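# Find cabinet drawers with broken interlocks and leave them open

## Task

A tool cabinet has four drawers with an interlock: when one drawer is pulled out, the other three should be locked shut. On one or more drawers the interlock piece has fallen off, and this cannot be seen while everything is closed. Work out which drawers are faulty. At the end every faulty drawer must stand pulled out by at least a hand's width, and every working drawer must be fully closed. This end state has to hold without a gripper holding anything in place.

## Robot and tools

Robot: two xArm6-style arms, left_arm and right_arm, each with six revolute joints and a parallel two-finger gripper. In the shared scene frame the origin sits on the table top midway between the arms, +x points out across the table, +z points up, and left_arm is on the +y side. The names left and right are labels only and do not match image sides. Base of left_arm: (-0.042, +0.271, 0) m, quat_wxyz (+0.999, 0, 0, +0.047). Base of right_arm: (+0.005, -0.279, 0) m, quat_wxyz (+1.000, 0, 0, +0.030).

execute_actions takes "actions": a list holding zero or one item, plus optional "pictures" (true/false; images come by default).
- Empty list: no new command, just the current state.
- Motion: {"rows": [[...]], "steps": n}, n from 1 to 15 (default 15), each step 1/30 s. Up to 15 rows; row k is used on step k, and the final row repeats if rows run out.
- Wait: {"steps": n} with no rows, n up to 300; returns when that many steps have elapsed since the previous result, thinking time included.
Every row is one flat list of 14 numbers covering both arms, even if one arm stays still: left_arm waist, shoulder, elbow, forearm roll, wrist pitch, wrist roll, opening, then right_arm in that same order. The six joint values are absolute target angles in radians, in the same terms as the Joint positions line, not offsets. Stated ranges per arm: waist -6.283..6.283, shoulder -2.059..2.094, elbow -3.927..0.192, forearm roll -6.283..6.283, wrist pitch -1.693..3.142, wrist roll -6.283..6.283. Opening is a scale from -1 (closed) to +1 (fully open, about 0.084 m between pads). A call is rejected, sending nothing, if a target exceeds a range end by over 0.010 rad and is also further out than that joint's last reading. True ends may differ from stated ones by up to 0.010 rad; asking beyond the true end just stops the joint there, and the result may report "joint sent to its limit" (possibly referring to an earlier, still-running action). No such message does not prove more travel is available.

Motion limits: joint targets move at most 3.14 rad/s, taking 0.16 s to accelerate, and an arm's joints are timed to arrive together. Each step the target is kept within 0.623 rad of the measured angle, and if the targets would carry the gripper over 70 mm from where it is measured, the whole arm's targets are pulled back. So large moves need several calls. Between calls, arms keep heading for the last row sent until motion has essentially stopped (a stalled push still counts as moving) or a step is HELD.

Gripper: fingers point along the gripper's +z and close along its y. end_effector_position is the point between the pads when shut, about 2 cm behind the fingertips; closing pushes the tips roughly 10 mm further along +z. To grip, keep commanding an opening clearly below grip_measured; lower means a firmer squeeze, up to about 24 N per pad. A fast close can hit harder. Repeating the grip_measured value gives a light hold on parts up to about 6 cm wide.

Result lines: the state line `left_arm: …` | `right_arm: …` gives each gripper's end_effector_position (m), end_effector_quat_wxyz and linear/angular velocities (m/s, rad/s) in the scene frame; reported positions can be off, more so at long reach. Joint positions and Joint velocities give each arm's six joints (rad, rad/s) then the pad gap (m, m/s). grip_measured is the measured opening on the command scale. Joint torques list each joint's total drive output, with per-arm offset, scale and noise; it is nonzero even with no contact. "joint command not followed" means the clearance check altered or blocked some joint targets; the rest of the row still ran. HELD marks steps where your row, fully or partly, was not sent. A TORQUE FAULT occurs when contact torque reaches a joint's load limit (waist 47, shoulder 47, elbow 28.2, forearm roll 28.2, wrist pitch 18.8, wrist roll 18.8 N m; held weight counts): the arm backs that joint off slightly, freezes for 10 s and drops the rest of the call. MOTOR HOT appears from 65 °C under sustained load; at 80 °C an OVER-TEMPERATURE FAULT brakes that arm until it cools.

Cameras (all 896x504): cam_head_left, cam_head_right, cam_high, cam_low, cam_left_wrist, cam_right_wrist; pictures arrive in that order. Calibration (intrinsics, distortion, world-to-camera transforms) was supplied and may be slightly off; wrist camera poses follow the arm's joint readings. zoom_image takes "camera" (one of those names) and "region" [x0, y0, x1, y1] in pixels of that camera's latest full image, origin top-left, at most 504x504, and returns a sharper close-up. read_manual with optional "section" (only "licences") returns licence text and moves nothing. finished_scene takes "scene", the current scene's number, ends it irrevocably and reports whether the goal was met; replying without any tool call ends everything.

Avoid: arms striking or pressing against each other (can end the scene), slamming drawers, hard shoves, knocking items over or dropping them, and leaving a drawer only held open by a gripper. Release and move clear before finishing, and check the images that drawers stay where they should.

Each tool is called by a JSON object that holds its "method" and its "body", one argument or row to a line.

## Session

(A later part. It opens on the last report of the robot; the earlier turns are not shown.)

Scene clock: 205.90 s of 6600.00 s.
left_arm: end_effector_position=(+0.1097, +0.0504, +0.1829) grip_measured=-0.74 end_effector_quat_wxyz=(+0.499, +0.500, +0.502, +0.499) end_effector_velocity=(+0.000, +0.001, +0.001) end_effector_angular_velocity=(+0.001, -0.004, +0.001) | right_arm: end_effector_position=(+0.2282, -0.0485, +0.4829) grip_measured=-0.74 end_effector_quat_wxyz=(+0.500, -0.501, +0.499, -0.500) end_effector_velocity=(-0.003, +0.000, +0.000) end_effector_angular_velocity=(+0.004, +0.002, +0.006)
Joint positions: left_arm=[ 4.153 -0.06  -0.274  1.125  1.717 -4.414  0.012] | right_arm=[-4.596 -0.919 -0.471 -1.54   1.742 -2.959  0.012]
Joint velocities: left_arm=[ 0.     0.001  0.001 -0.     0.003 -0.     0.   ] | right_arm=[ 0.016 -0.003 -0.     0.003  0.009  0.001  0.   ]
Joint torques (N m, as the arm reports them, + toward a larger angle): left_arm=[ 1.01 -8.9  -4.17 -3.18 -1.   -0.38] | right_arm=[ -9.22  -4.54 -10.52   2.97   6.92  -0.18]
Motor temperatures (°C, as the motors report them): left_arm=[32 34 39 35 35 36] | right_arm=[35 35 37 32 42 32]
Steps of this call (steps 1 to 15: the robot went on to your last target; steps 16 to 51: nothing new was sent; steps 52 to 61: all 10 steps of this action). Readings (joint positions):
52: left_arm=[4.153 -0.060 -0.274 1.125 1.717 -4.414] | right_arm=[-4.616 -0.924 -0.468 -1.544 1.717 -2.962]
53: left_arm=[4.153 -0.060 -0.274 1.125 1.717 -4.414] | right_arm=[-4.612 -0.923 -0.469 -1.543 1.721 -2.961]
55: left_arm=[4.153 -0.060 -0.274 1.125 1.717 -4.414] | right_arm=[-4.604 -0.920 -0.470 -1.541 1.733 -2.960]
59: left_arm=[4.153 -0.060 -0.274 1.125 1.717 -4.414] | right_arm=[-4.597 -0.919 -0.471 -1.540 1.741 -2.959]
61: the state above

{"method": "execute_actions", "body": {
  "actions": [
    {"rows": [
[4.1808,-0.0682,-0.2639,1.1517,1.708,-4.4119,-1,-4.5929,-0.9194,-0.4712,-1.5380,1.7475,-2.9587,-0.3],
[4.2086,-0.0763,-0.2541,1.1783,1.699,-4.4099,-1,-4.5929,-0.9194,-0.4712,-1.5380,1.7475,-2.9587,-0.3],
[4.2364,-0.0844,-0.2442,1.205,1.690,-4.4078,-1,-4.5929,-0.9194,-0.4712,-1.5380,1.7475,-2.9587,-0.3],
[4.2587,-0.0894,-0.2382,1.2265,1.683,-4.4065,-1,-4.5929,-0.9194,-0.4712,-1.5380,1.7475,-2.9587,-0.3],
[4.2811,-0.0944,-0.2322,1.248,1.676,-4.4052,-1,-4.5929,-0.9194,-0.4712,-1.5380,1.7475,-2.9587,-0.3],
[4.3034,-0.0993,-0.2261,1.2695,1.669,-4.4038,-1,-4.5645,-0.9143,-0.4743,-1.5322,1.7753,-2.9554,-0.3],
[4.3257,-0.1043,-0.2201,1.291,1.662,-4.4025,-1,-4.5360,-0.9091,-0.4775,-1.5265,1.8031,-2.9522,-0.3],
[4.3494,-0.1081,-0.2156,1.3139,1.6546,-4.4014,-1,-4.5076,-0.9040,-0.4806,-1.5207,1.8309,-2.9489,-0.3],
[4.3731,-0.1119,-0.2110,1.3368,1.6473,-4.4003,-1,-4.4916,-0.9011,-0.4824,-1.5175,1.8466,-2.947,-0.3],
[4.3968,-0.1157,-0.2065,1.3596,1.6399,-4.3991,-1,-4.4916,-0.9011,-0.4824,-1.5175,1.8466,-2.947,-0.3],
[4.4205,-0.1195,-0.2019,1.3825,1.6325,-4.398,-1,-4.4916,-0.9011,-0.4824,-1.5175,1.8466,-2.947,-0.3],
[4.4452,-0.1219,-0.1991,1.4062,1.6249,-4.3973,-1,-4.4916,-0.9011,-0.4824,-1.5175,1.8466,-2.947,-0.3],
[4.4699,-0.1244,-0.1962,1.4299,1.6173,-4.3965,-1,-4.4916,-0.9011,-0.4824,-1.5175,1.8466,-2.947,-0.3],
[4.4945,-0.1268,-0.1934,1.4535,1.6096,-4.3958,-1,-4.4916,-0.9011,-0.4824,-1.5175,1.8466,-2.947,-0.3],
[4.5192,-0.1292,-0.1905,1.4772,1.602,-4.395,-1,-4.4916,-0.9011,-0.4824,-1.5175,1.8466,-2.947,-0.3]
], "steps": 15}
  ],
  "pictures": false
}}

{"method": "execute_actions", "body": {
  "actions": [
    {"rows": [
[4.5438,-0.1298,-0.1900,1.5004,1.5946,-4.395,-1,-4.4916,-0.9011,-0.4824,-1.5175,1.8466,-2.947,-0.3],
[4.5683,-0.1302,-0.1896,1.5235,1.5872,-4.395,-1,-4.4916,-0.9011,-0.4824,-1.5175,1.8466,-2.947,-0.3],
[4.5929,-0.1304,-0.1894,1.5467,1.5798,-4.395,-1,-4.4916,-0.9011,-0.4824,-1.5175,1.8466,-2.947,-0.3],
[4.6174,-0.1304,-0.1895,1.5699,1.5724,-4.395,-1,-4.4916,-0.9011,-0.4824,-1.5175,1.8466,-2.947,-0.3],
[4.6420,-0.1302,-0.1898,1.5930,1.5650,-4.395,-1,-4.4916,-0.9011,-0.4824,-1.5175,1.8466,-2.947,-0.3],
[4.6665,-0.1297,-0.1903,1.6162,1.5576,-4.395,-1,-4.4916,-0.9011,-0.4824,-1.5175,1.8466,-2.947,-0.3],
[4.6868,-0.1287,-0.1913,1.6354,1.5512,-4.395,-1,-4.4916,-0.9011,-0.4824,-1.5175,1.8466,-2.947,-0.3],
[4.7072,-0.1278,-0.1922,1.6546,1.5448,-4.395,-1,-4.4916,-0.9011,-0.4824,-1.5175,1.8466,-2.947,-0.3],
[4.7225,-0.1270,-0.1930,1.6690,1.5400,-4.395,-1,-4.4916,-0.9011,-0.4824,-1.5175,1.8466,-2.947,-0.3],
[4.7327,-0.1262,-0.1938,1.6786,1.5368,-4.395,-1,-4.4916,-0.9011,-0.4824,-1.5175,1.8466,-2.947,-0.3],
[4.7429,-0.1254,-0.1946,1.6882,1.5336,-4.395,-1,-4.4916,-0.9011,-0.4824,-1.5175,1.8466,-2.947,-0.3],
[4.748,-0.125,-0.195,1.693,1.532,-4.395,-1,-4.4916,-0.9011,-0.4824,-1.5175,1.8466,-2.947,-0.3]
], "steps": 15}
  ],
  "pictures": false
}}

{"method": "execute_actions", "body": {
  "actions": [
    {"steps": 8}
  ]
}}

Scene clock: 219.73 s of 6600.00 s.
left_arm: end_effector_position=(+0.1717, +0.0503, +0.1828) grip_measured=-0.74 end_effector_quat_wxyz=(+0.500, +0.499, +0.501, +0.500) end_effector_velocity=(+0.148, -0.001, +0.000) end_effector_angular_velocity=(+0.001, -0.004, -0.005) | right_arm: end_effector_position=(+0.2122, -0.0494, +0.4830) grip_measured=-0.32 end_effector_quat_wxyz=(+0.500, -0.500, +0.500, -0.500) end_effector_velocity=(-0.011, -0.001, +0.004) end_effector_angular_velocity=(+0.007, -0.003, -0.001)
Joint positions: left_arm=[ 4.429 -0.119 -0.202  1.389  1.63  -4.398  0.012] | right_arm=[-4.496 -0.902 -0.481 -1.518  1.842 -2.948  0.03 ]
Joint velocities: left_arm=[ 0.72  -0.088  0.104  0.691 -0.224  0.027 -0.   ] | right_arm=[ 0.064  0.012 -0.014  0.01   0.065  0.008  0.   ]
Joint torques (N m, as the arm reports them, + toward a larger angle): left_arm=[ 2.13 -7.34 -5.98 -1.16 -1.5  -0.26] | right_arm=[ -3.46  -1.43 -16.24  -1.43   0.14  -0.31]
Motor temperatures (°C, as the motors report them): left_arm=[32 34 38 35 35 36] | right_arm=[35 35 37 33 44 32]
Steps of this call (steps 1 to 15: the robot went on to your last target; steps 16 to 90: nothing new was sent; then 10.33 s passed at rest; steps 91 to 105: all 15 steps of this action). Readings (joint positions):
91: left_arm=[4.153 -0.060 -0.274 1.126 1.717 -4.414] | right_arm=[-4.593 -0.919 -0.471 -1.538 1.743 -2.959]
92: left_arm=[4.158 -0.062 -0.272 1.130 1.715 -4.414] | right_arm=[-4.593 -0.920 -0.470 -1.537 1.747 -2.959]
94: left_arm=[4.184 -0.069 -0.262 1.155 1.707 -4.412] | right_arm=[-4.596 -0.921 -0.466 -1.534 1.752 -2.958]
98: left_arm=[4.268 -0.091 -0.236 1.234 1.681 -4.406] | right_arm=[-4.579 -0.918 -0.470 -1.532 1.769 -2.957]
105: the state above

Scene clock: 220.23 s of 6600.00 s.
left_arm: end_effector_position=(+0.2331, +0.0501, +0.1830) grip_measured=-0.74 end_effector_quat_wxyz=(+0.500, +0.499, +0.500, +0.501) end_effector_velocity=(+0.031, -0.000, +0.000) end_effector_angular_velocity=(+0.004, -0.001, -0.002) | right_arm: end_effector_position=(+0.2114, -0.0494, +0.4833) grip_measured=-0.32 end_effector_quat_wxyz=(+0.500, -0.500, +0.500, -0.500) end_effector_velocity=(-0.000, +0.000, +0.000) end_effector_angular_velocity=(-0.000, -0.000, +0.001)
Joint positions: left_arm=[ 4.737 -0.125 -0.194  1.682  1.534 -4.395  0.011] | right_arm=[-4.492 -0.901 -0.482 -1.517  1.847 -2.947  0.03 ]
Joint velocities: left_arm=[ 0.156  0.011 -0.012  0.151 -0.049 -0.    -0.   ] | right_arm=[ 0.001  0.    -0.    -0.    -0.    -0.    -0.   ]
Joint torques (N m, as the arm reports them, + toward a larger angle): left_arm=[-2.72 -8.82 -8.55 -1.09  0.14 -0.28] | right_arm=[ -2.35  -1.5  -16.32  -1.34   0.24  -0.23]
Motor temperatures (°C, as the motors report them): left_arm=[32 34 38 35 35 36] | right_arm=[35 35 37 33 44 32]
Steps of this call (steps 1 to 15: all 15 steps of this action). Readings (joint positions):
1: left_arm=[4.453 -0.122 -0.198 1.412 1.623 -4.397] | right_arm=[-4.495 -0.902 -0.482 -1.518 1.844 -2.947]
2: left_arm=[4.478 -0.124 -0.195 1.436 1.615 -4.397] | right_arm=[-4.494 -0.902 -0.482 -1.518 1.845 -2.947]
4: left_arm=[4.527 -0.128 -0.192 1.482 1.600 -4.396] | right_arm=[-4.493 -0.901 -0.482 -1.518 1.846 -2.947]
8: left_arm=[4.624 -0.129 -0.189 1.575 1.570 -4.395] | right_arm=[-4.492 -0.901 -0.482 -1.517 1.847 -2.947]
15: the state above

Scene clock: 220.50 s of 6600.00 s.
left_arm: end_effector_position=(+0.2350, +0.0501, +0.1831) grip_measured=-0.74 end_effector_quat_wxyz=(+0.500, +0.500, +0.500, +0.501) end_effector_velocity=(+0.001, +0.000, +0.001) end_effector_angular_velocity=(+0.000, -0.002, +0.000) | right_arm: end_effector_position=(+0.2114, -0.0493, +0.4833) grip_measured=-0.32 end_effector_quat_wxyz=(+0.500, -0.500, +0.500, -0.500) end_effector_velocity=(-0.000, +0.000, +0.000) end_effector_angular_velocity=(+0.000, -0.000, +0.001)
Joint positions: left_arm=[ 4.747 -0.125 -0.195  1.692  1.532 -4.395  0.011] | right_arm=[-4.492 -0.901 -0.482 -1.517  1.847 -2.947  0.03 ]
Joint velocities: left_arm=[ 0.005 -0.001  0.001  0.005  0.    -0.    -0.   ] | right_arm=[-0.    -0.    -0.001 -0.    -0.001 -0.    -0.   ]
Joint torques (N m, as the arm reports them, + toward a larger angle): left_arm=[ 0.58 -9.13 -9.67 -0.17  0.53 -0.22] | right_arm=[ -2.05  -1.41 -16.39  -1.09   0.14  -0.29]
Motor temperatures (°C, as the motors report them): left_arm=[32 34 38 35 35 36] | right_arm=[35 35 37 33 44 32]
Steps of this call (steps 1 to 8: the robot went on to your last target). Readings (joint positions):
1: left_arm=[4.742 -0.125 -0.194 1.686 1.533 -4.395] | right_arm=[-4.492 -0.901 -0.482 -1.517 1.847 -2.947]
2: left_arm=[4.744 -0.125 -0.195 1.689 1.532 -4.395] | right_arm=[-4.492 -0.901 -0.482 -1.517 1.847 -2.947]
4: left_arm=[4.746 -0.125 -0.195 1.691 1.532 -4.395] | right_arm=[-4.492 -0.901 -0.482 -1.517 1.847 -2.947]
8: the state above
camera_calibration (this result's frames):
cam_left_wrist: T_world_to_cam=[[0.00477593, -0.000271902, 0.999989, -0.153077], [-0.0118183, -0.99993, -0.000215443, 0.114757], [0.999919, -0.0118171, -0.00477881, -0.101681], [0, 0, 0, 1]] pos_world=[0.10376, 0.113506, 0.152614]
cam_right_wrist: T_world_to_cam=[[-0.0124092, -0.00905804, -0.999882, 0.51711], [0.00447222, 0.999948, -0.00911415, 0.118522], [0.999913, -0.00458479, -0.0123681, -0.072909], [0, 0, 0, 1]] pos_world=[0.0787895, -0.114166, 0.517227]

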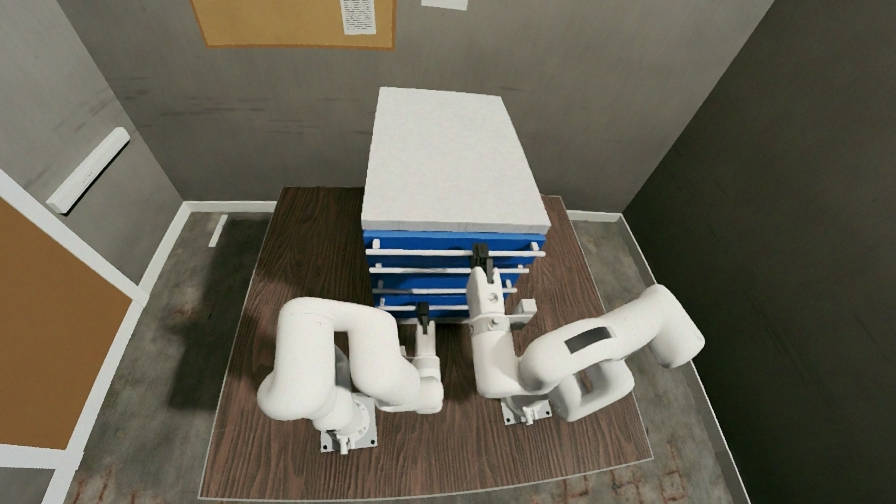

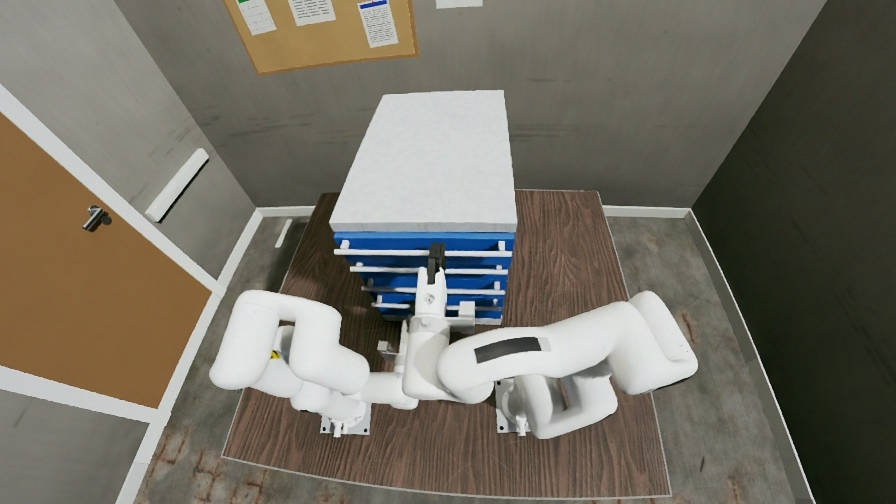

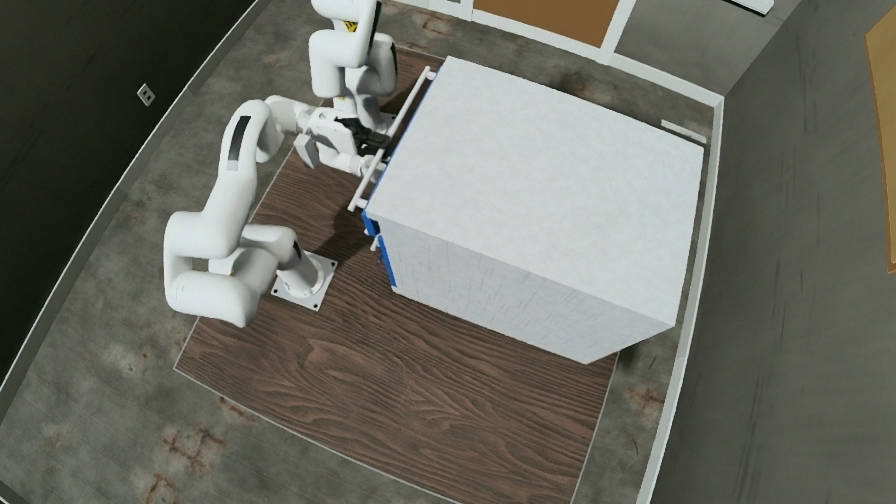

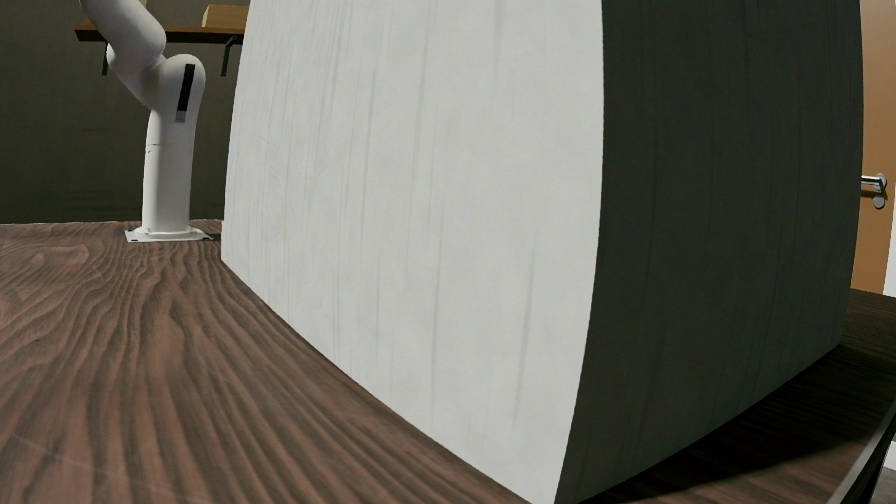

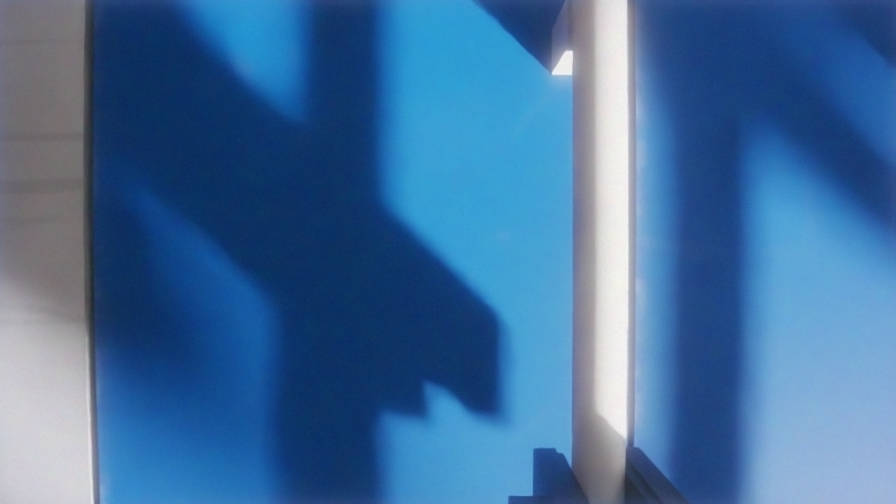

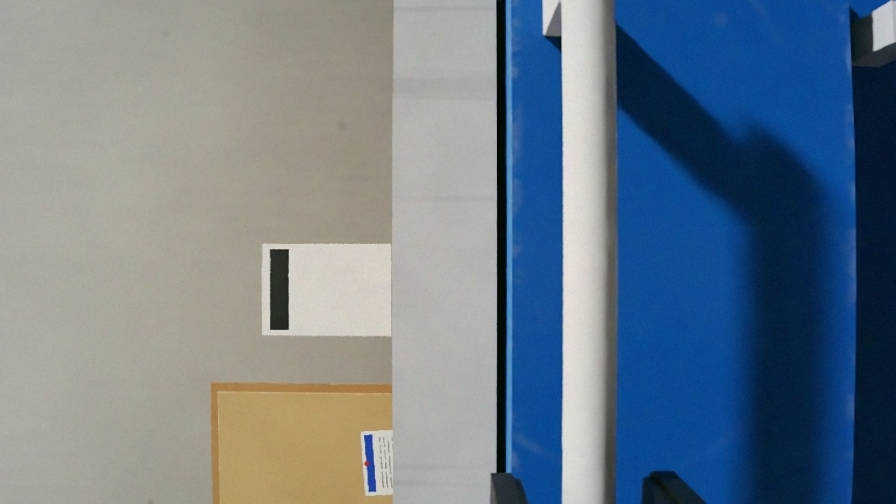

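{"method": "execute_actions", "body": {
  "actions": []
}}

Scene clock: 231.93 s of 6600.00 s.
left_arm: end_effector_position=(+0.2353, +0.0500, +0.1834) grip_measured=-0.74 end_effector_quat_wxyz=(+0.500, +0.499, +0.500, +0.501) end_effector_velocity=(-0.000, -0.000, -0.001) end_effector_angular_velocity=(+0.001, +0.001, -0.001) | right_arm: end_effector_position=(+0.2114, -0.0493, +0.4833) grip_measured=-0.32 end_effector_quat_wxyz=(+0.500, -0.500, +0.500, -0.500) end_effector_velocity=(-0.000, +0.000, +0.000) end_effector_angular_velocity=(+0.002, +0.000, +0.001)
Joint positions: left_arm=[ 4.748 -0.125 -0.195  1.693  1.532 -4.395  0.011] | right_arm=[-4.492 -0.901 -0.482 -1.518  1.847 -2.947  0.03 ]
Joint velocities: left_arm=[-0.001  0.002 -0.001 -0.    -0.001 -0.    -0.   ] | right_arm=[ 0.     0.    -0.001 -0.    -0.001  0.     0.   ]
Joint torques (N m, as the arm reports them, + toward a larger angle): left_arm=[  1.05 -10.75 -11.54   0.2    2.34  -0.24] | right_arm=[ -2.09  -1.33 -16.38  -1.37   0.1   -0.3 ]
Motor temperatures (°C, as the motors report them): left_arm=[32 34 38 35 35 36] | right_arm=[35 35 39 33 43 32]
Steps of this call (steps 1 to 30: the robot went on to your last target; steps 31 to 90: nothing new was sent; then 8.43 s passed at rest). Readings (joint positions):
1: left_arm=[4.747 -0.125 -0.195 1.692 1.532 -4.395] | right_arm=[-4.492 -0.901 -0.482 -1.518 1.847 -2.947]
2: left_arm=[4.747 -0.125 -0.195 1.692 1.532 -4.395] | right_arm=[-4.492 -0.901 -0.482 -1.517 1.847 -2.947]
4: left_arm=[4.748 -0.125 -0.195 1.693 1.532 -4.395] | right_arm=[-4.492 -0.901 -0.482 -1.518 1.847 -2.947]
8: left_arm=[4.748 -0.125 -0.195 1.693 1.532 -4.395] | right_arm=[-4.492 -0.901 -0.482 -1.518 1.847 -2.947]
90: the state above
All arms were judged still, so your last target was given up. Only a new action makes them travel on or press farther. Fingers that are still opening or closing keep moving.
camera_calibration (this result's frames):
cam_left_wrist: T_world_to_cam=[[0.0041353, 0.000181633, 0.999991, -0.153222], [-0.0114718, -0.999934, 0.000229062, 0.114545], [0.999926, -0.0114727, -0.00413294, -0.102077], [0, 0, 0, 1]] pos_world=[0.104017, 0.113394, 0.152772]
cam_right_wrist: T_world_to_cam=[[-0.012408, -0.00906082, -0.999882, 0.517109], [0.00445367, 0.999949, -0.00911669, 0.118523], [0.999913, -0.00456626, -0.012367, -0.0729039], [0, 0, 0, 1]] pos_world=[0.078786, -0.114164, 0.517227]

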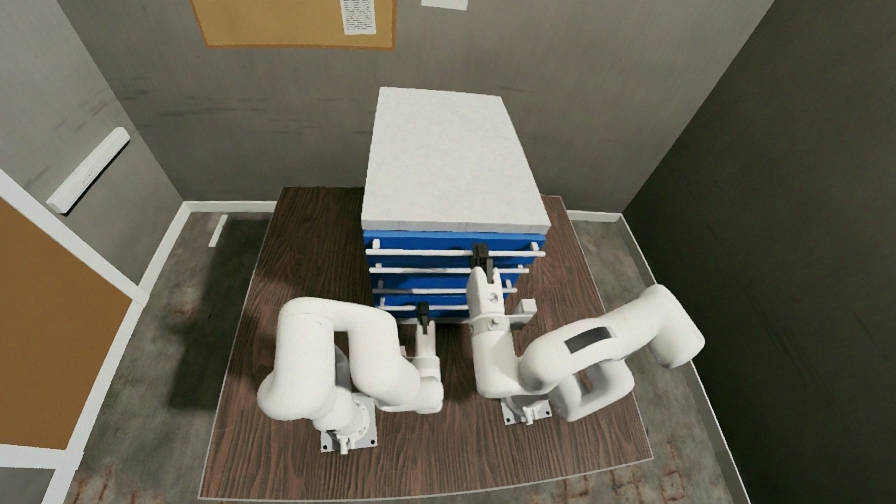

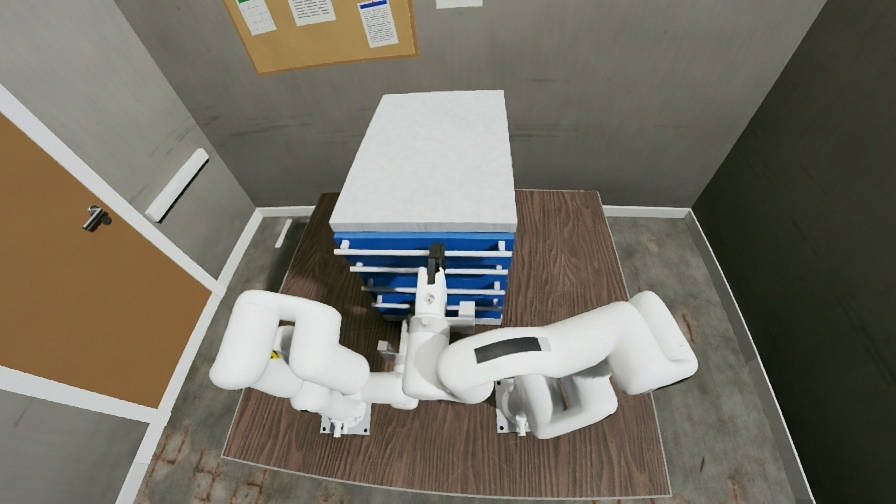

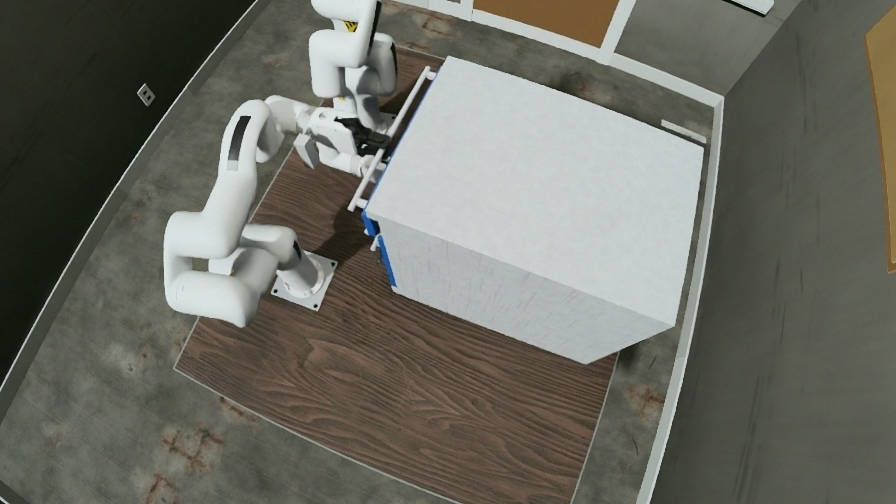

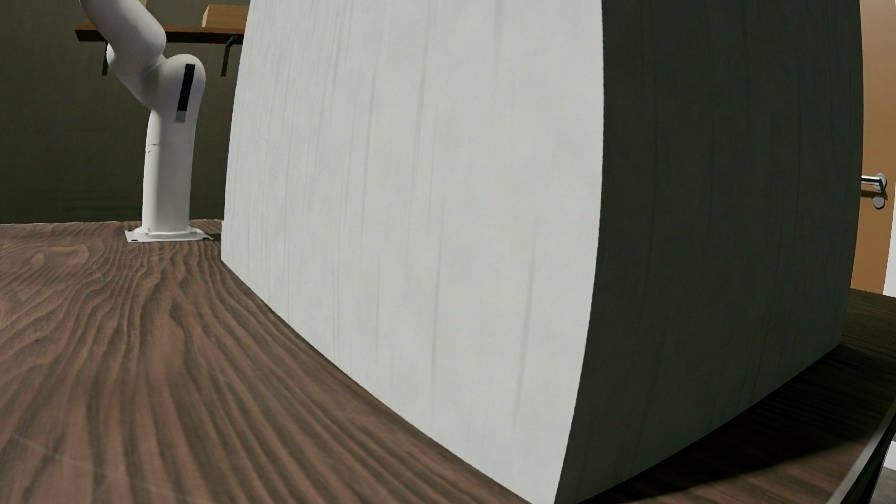

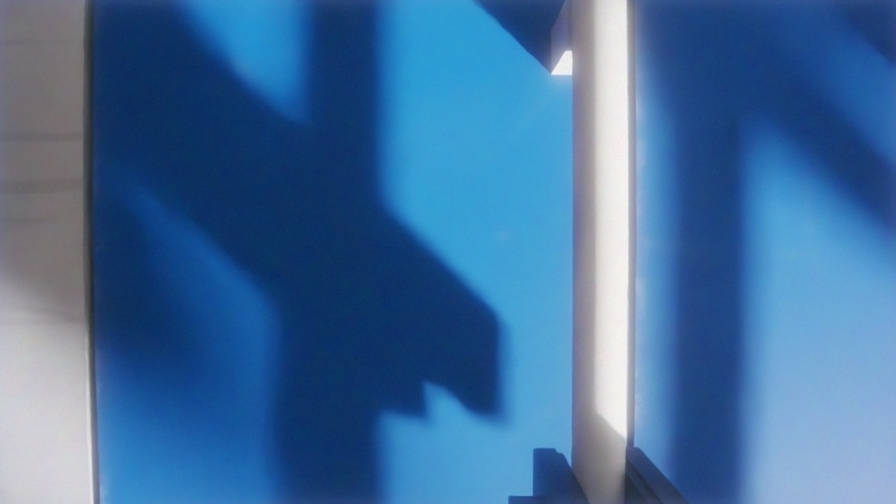

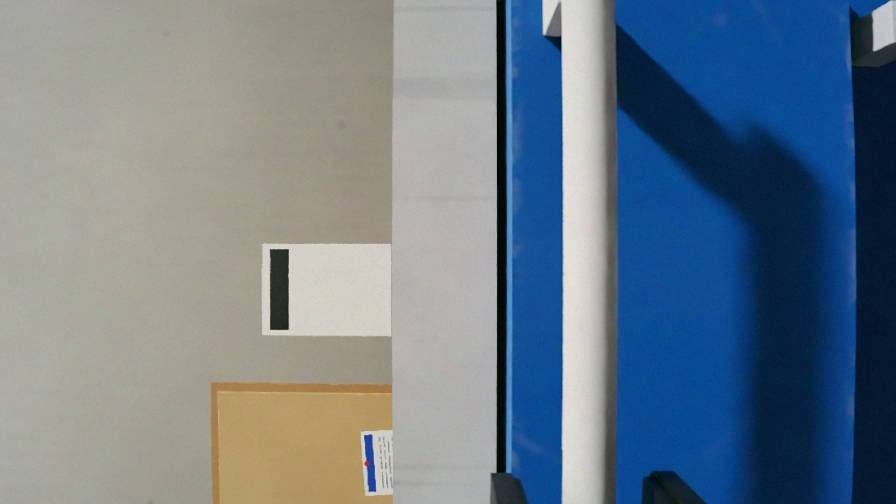

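{"method": "execute_actions", "body": {
  "actions": [
    {"rows": [[4.748,-0.125,-0.195,1.693,1.532,-4.395,0.0,-4.4916,-0.9011,-0.4824,-1.5175,1.8466,-2.947,-1]], "steps": 12}
  ],
  "pictures": false
}}

{"method": "execute_actions", "body": {
  "actions": [
    {"rows": [[4.6665,-0.1297,-0.1903,1.6162,1.5576,-4.395,0.0,-4.4916,-0.9011,-0.4824,-1.5175,1.8466,-2.947,-1],[4.6665,-0.1297,-0.1903,1.6162,1.5576,-4.395,0.0,-4.4916,-0.9011,-0.4824,-1.5175,1.8466,-2.947,-1],[4.6665,-0.1297,-0.1903,1.6162,1.5576,-4.395,0.0,-4.4916,-0.9011,-0.4824,-1.5175,1.8466,-2.947,-1],[4.5192,-0.1292,-0.1905,1.4772,1.602,-4.395,0.0,-4.4916,-0.9011,-0.4824,-1.5175,1.8466,-2.947,-1],[4.5192,-0.1292,-0.1905,1.4772,1.602,-4.395,0.0,-4.4916,-0.9011,-0.4824,-1.5175,1.8466,-2.947,-1],[4.5192,-0.1292,-0.1905,1.4772,1.602,-4.395,0.0,-4.4916,-0.9011,-0.4824,-1.5175,1.8466,-2.947,-1],[4.5192,-0.1292,-0.1905,1.4772,1.602,-4.395,0.0,-4.4916,-0.9011,-0.4824,-1.5175,1.8466,-2.947,-1],[4.4205,-0.1195,-0.2019,1.3825,1.6325,-4.398,0.0,-4.4916,-0.9011,-0.4824,-1.5175,1.8466,-2.947,-1]], "steps": 15}
  ],
  "pictures": false
}}

{"method": "execute_actions", "body": {
  "actions": [
    {"rows": [[4.4165,-0.6225,-0.1495,1.4252,1.7112,-3.9506,0.0,-4.4916,-0.9011,-0.4824,-1.5175,1.8466,-2.947,-1]], "steps": 15}
  ],
  "pictures": false
}}

{"method": "execute_actions", "body": {
  "actions": [
    {"rows": [[4.5322,-0.6400,-0.1371,1.5093,1.6312,-3.9373,0.0,-4.4916,-0.9011,-0.4824,-1.5175,1.8466,-2.947,-1]], "steps": 15}
  ]
}}

Scene clock: 270.07 s of 6600.00 s.
left_arm: end_effector_position=(+0.2353, +0.0501, +0.1833) grip_measured=-0.02 end_effector_quat_wxyz=(+0.500, +0.499, +0.500, +0.501) end_effector_velocity=(-0.000, -0.002, +0.000) end_effector_angular_velocity=(-0.002, +0.001, -0.003) | right_arm: end_effector_position=(+0.2114, -0.0493, +0.4834) grip_measured=-0.74 end_effector_quat_wxyz=(+0.500, -0.500, +0.500, -0.500) end_effector_velocity=(-0.000, +0.000, -0.001) end_effector_angular_velocity=(-0.001, +0.001, +0.001)
Joint positions: left_arm=[ 4.748 -0.125 -0.195  1.693  1.532 -4.395  0.043] | right_arm=[-4.492 -0.901 -0.483 -1.518  1.847 -2.947  0.011]
Joint velocities: left_arm=[-0.002 -0.    -0.003  0.001 -0.001  0.001  0.003] | right_arm=[ 0.    -0.     0.002  0.001 -0.001  0.001 -0.   ]
Joint torques (N m, as the arm reports them, + toward a larger angle): left_arm=[ -1.05 -11.7  -12.49   0.42   2.48  -0.26] | right_arm=[ -2.32  -1.14 -15.96  -0.92   0.19  -0.2 ]
Motor temperatures (°C, as the motors report them): left_arm=[32 34 38 35 35 36] | right_arm=[35 35 40 33 41 32]
Steps of this call (steps 1 to 90: nothing new was sent; then 34.73 s passed at rest; steps 91 to 102: all 12 steps of this action). Readings (joint positions):
91: left_arm=[4.748 -0.125 -0.195 1.693 1.532 -4.395] | right_arm=[-4.492 -0.901 -0.482 -1.518 1.847 -2.947]
92: left_arm=[4.748 -0.125 -0.195 1.693 1.532 -4.395] | right_arm=[-4.492 -0.901 -0.482 -1.518 1.847 -2.947]
94: left_arm=[4.749 -0.125 -0.194 1.692 1.532 -4.395] | right_arm=[-4.492 -0.901 -0.483 -1.518 1.847 -2.947]
98: left_arm=[4.748 -0.125 -0.195 1.693 1.532 -4.395] | right_arm=[-4.492 -0.901 -0.483 -1.518 1.847 -2.947]
102: the state above

Scene clock: 270.57 s of 6600.00 s.
left_arm: end_effector_position=(+0.1712, +0.0496, +0.1829) grip_measured=-0.01 end_effector_quat_wxyz=(+0.500, +0.500, +0.500, +0.499) end_effector_velocity=(-0.018, +0.007, +0.001) end_effector_angular_velocity=(+0.003, -0.007, +0.019) | right_arm: end_effector_position=(+0.2114, -0.0493, +0.4834) grip_measured=-0.74 end_effector_quat_wxyz=(+0.500, -0.500, +0.500, -0.500) end_effector_velocity=(+0.000, -0.000, -0.001) end_effector_angular_velocity=(-0.002, +0.000, -0.000)
Joint positions: left_arm=[ 4.427 -0.12  -0.201  1.39   1.63  -4.398  0.044] | right_arm=[-4.492 -0.901 -0.483 -1.518  1.847 -2.947  0.011]
Joint velocities: left_arm=[-0.095  0.006 -0.006 -0.106  0.042 -0.004 -0.   ] | right_arm=[-0.     0.     0.002  0.001 -0.     0.    -0.   ]
Joint torques (N m, as the arm reports them, + toward a larger angle): left_arm=[  1.56 -11.   -11.55   0.95   2.47  -0.27] | right_arm=[ -2.14  -0.68 -15.74  -0.98   0.13  -0.14]
Motor temperatures (°C, as the motors report them): left_arm=[32 34 38 35 35 36] | right_arm=[35 35 40 33 41 32]
Steps of this call (steps 1 to 15: all 15 steps of this action). Readings (joint positions):
1: left_arm=[4.748 -0.125 -0.195 1.692 1.532 -4.395] | right_arm=[-4.492 -0.901 -0.483 -1.518 1.847 -2.947]
2: left_arm=[4.740 -0.125 -0.195 1.684 1.536 -4.395] | right_arm=[-4.492 -0.901 -0.483 -1.518 1.847 -2.947]
4: left_arm=[4.702 -0.128 -0.192 1.649 1.547 -4.395] | right_arm=[-4.492 -0.901 -0.483 -1.518 1.847 -2.947]
8: left_arm=[4.572 -0.129 -0.191 1.528 1.585 -4.395] | right_arm=[-4.492 -0.901 -0.483 -1.518 1.847 -2.947]
15: the state above

Scene clock: 271.07 s of 6600.00 s.
left_arm: end_effector_position=(+0.1750, +0.0497, +0.2820) grip_measured=-0.01 end_effector_quat_wxyz=(+0.500, +0.500, +0.500, +0.500) end_effector_velocity=(+0.001, +0.005, +0.000) end_effector_angular_velocity=(+0.047, -0.003, -0.000) | right_arm: end_effector_position=(+0.2114, -0.0493, +0.4833) grip_measured=-0.74 end_effector_quat_wxyz=(+0.500, -0.500, +0.500, -0.500) end_effector_velocity=(+0.000, -0.000, -0.000) end_effector_angular_velocity=(-0.001, -0.000, -0.000)
Joint positions: left_arm=[ 4.417 -0.619 -0.149  1.425  1.711 -3.955  0.044] | right_arm=[-4.492 -0.901 -0.482 -1.518  1.847 -2.947  0.011]
Joint velocities: left_arm=[-0.004 -0.028  0.019  0.001  0.006  0.056 -0.   ] | right_arm=[-0.    -0.     0.001 -0.     0.    -0.    -0.   ]
Joint torques (N m, as the arm reports them, + toward a larger angle): left_arm=[ -0.7   -4.72 -18.93   1.26   1.93  -0.37] | right_arm=[ -2.22  -1.13 -15.7   -0.86   0.06  -0.15]
Motor temperatures (°C, as the motors report them): left_arm=[32 34 38 35 35 36] | right_arm=[35 35 40 33 41 32]
Steps of this call (steps 1 to 15: all 15 steps of this action). Readings (joint positions):
1: left_arm=[4.425 -0.120 -0.201 1.387 1.631 -4.397] | right_arm=[-4.492 -0.901 -0.483 -1.518 1.847 -2.947]
2: left_arm=[4.424 -0.128 -0.199 1.388 1.633 -4.388] | right_arm=[-4.492 -0.901 -0.482 -1.518 1.847 -2.947]
4: left_arm=[4.423 -0.196 -0.187 1.394 1.645 -4.324] | right_arm=[-4.492 -0.901 -0.482 -1.518 1.847 -2.947]
8: left_arm=[4.420 -0.461 -0.168 1.414 1.686 -4.096] | right_arm=[-4.492 -0.901 -0.482 -1.518 1.847 -2.947]
15: the state above

Scene clock: 271.57 s of 6600.00 s.
left_arm: end_effector_position=(+0.1948, +0.0496, +0.2829) grip_measured=-0.01 end_effector_quat_wxyz=(+0.500, +0.500, +0.500, +0.500) end_effector_velocity=(+0.000, -0.000, -0.000) end_effector_angular_velocity=(-0.000, +0.001, -0.002) | right_arm: end_effector_position=(+0.2114, -0.0493, +0.4833) grip_measured=-0.74 end_effector_quat_wxyz=(+0.500, -0.500, +0.500, -0.500) end_effector_velocity=(-0.000, +0.000, -0.001) end_effector_angular_velocity=(-0.002, -0.000, +0.000)
Joint positions: left_arm=[ 4.532 -0.64  -0.137  1.509  1.631 -3.937  0.044] | right_arm=[-4.492 -0.901 -0.482 -1.518  1.847 -2.947  0.011]
Joint velocities: left_arm=[ 0.003 -0.002  0.001  0.003 -0.004  0.001 -0.   ] | right_arm=[ 0.     0.     0.002  0.    -0.    -0.    -0.   ]
Joint torques (N m, as the arm reports them, + toward a larger angle): left_arm=[ -1.13  -4.94 -19.37   1.36   1.82  -0.19] | right_arm=[ -2.09  -1.01 -15.6   -0.75   0.18  -0.2 ]
Motor temperatures (°C, as the motors report them): left_arm=[32 34 38 35 35 36] | right_arm=[35 35 40 33 41 32]
Steps of this call (steps 1 to 15: all 15 steps of this action). Readings (joint positions):
1: left_arm=[4.417 -0.619 -0.149 1.425 1.710 -3.953] | right_arm=[-4.492 -0.901 -0.482 -1.518 1.847 -2.947]
2: left_arm=[4.425 -0.621 -0.148 1.432 1.703 -3.951] | right_arm=[-4.492 -0.901 -0.482 -1.518 1.847 -2.947]
4: left_arm=[4.474 -0.629 -0.143 1.468 1.670 -3.945] | right_arm=[-4.492 -0.901 -0.482 -1.518 1.847 -2.947]
8: left_arm=[4.527 -0.638 -0.137 1.504 1.637 -3.938] | right_arm=[-4.492 -0.901 -0.482 -1.518 1.847 -2.947]
15: the state above
camera_calibration (this result's frames):
cam_left_wrist: T_world_to_cam=[[0.00566225, -0.0000499178, 0.999984, -0.252895], [-0.013188, -0.999913, 0.0000247605, 0.113989], [0.999897, -0.0131879, -0.00566242, -0.0606753], [0, 0, 0, 1]] pos_world=[0.0636043, 0.113166, 0.252545]
cam_right_wrist: T_world_to_cam=[[-0.012388, -0.00899197, -0.999883, 0.517138], [0.00445377, 0.999949, -0.00904774, 0.118492], [0.999913, -0.00456533, -0.0123474, -0.0729141], [0, 0, 0, 1]] pos_world=[0.0787864, -0.114169, 0.517249]

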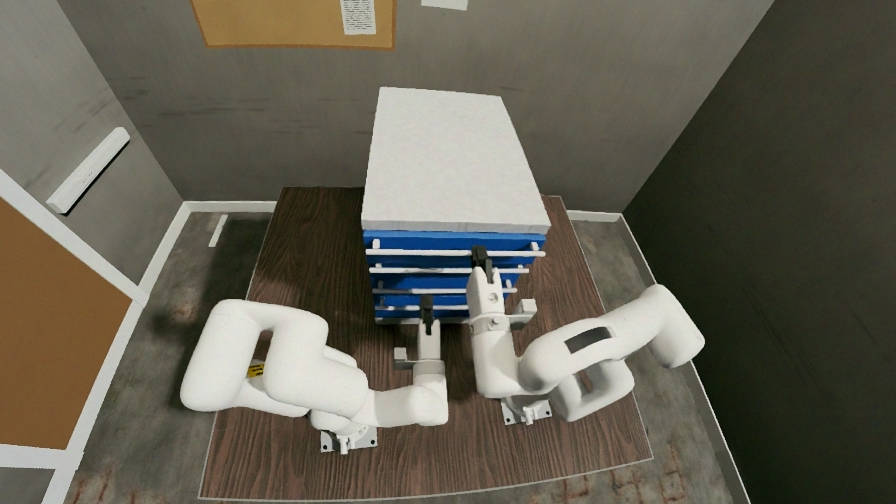

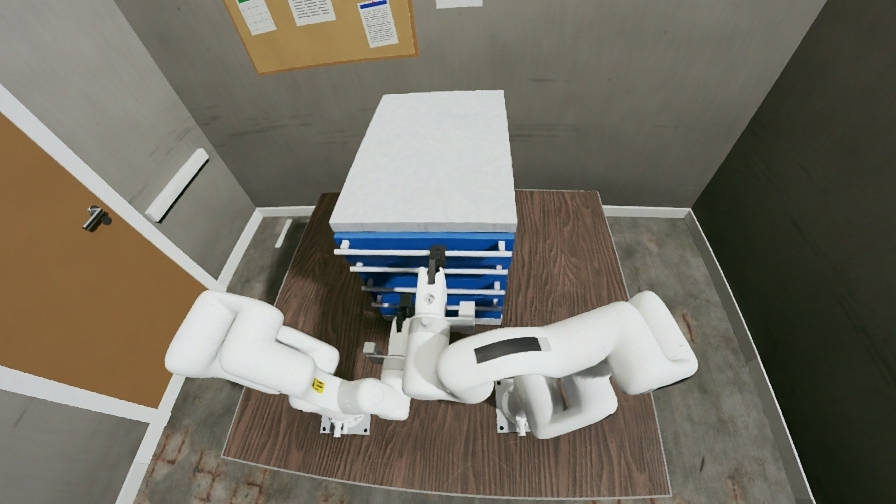

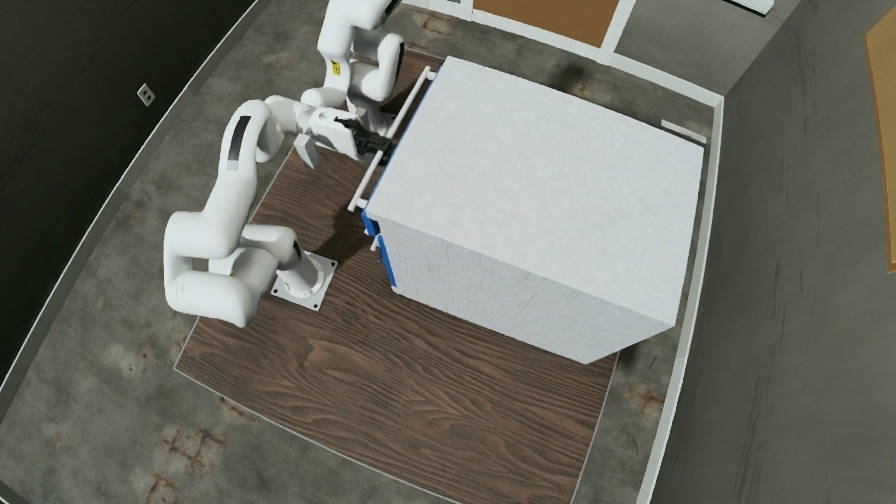

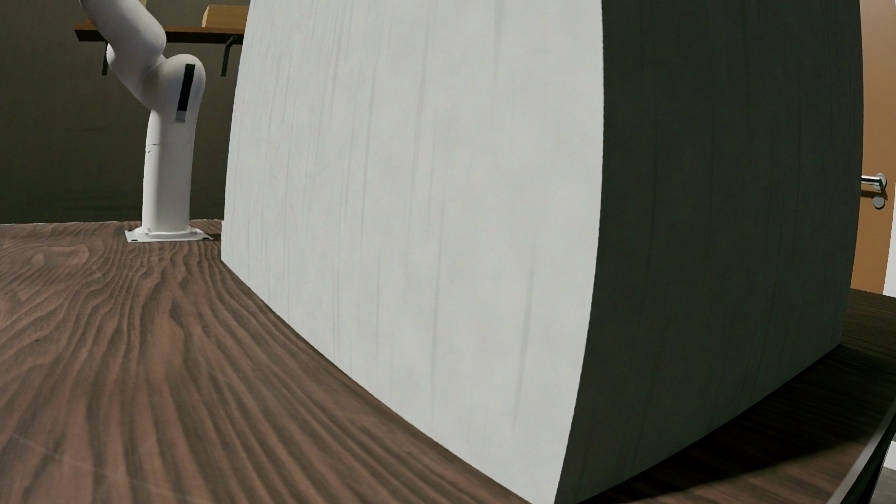

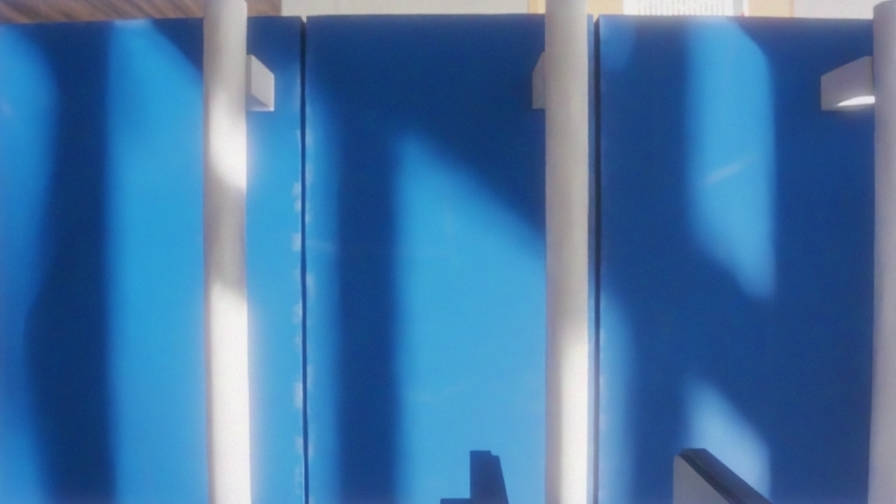

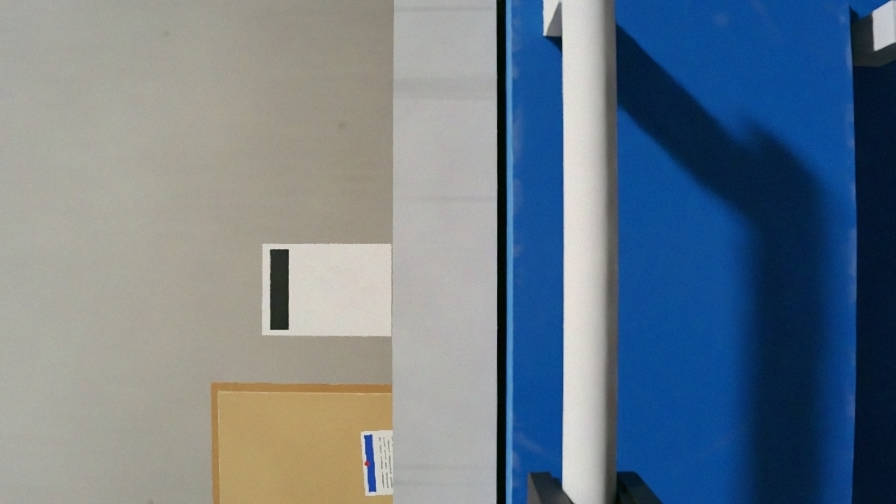

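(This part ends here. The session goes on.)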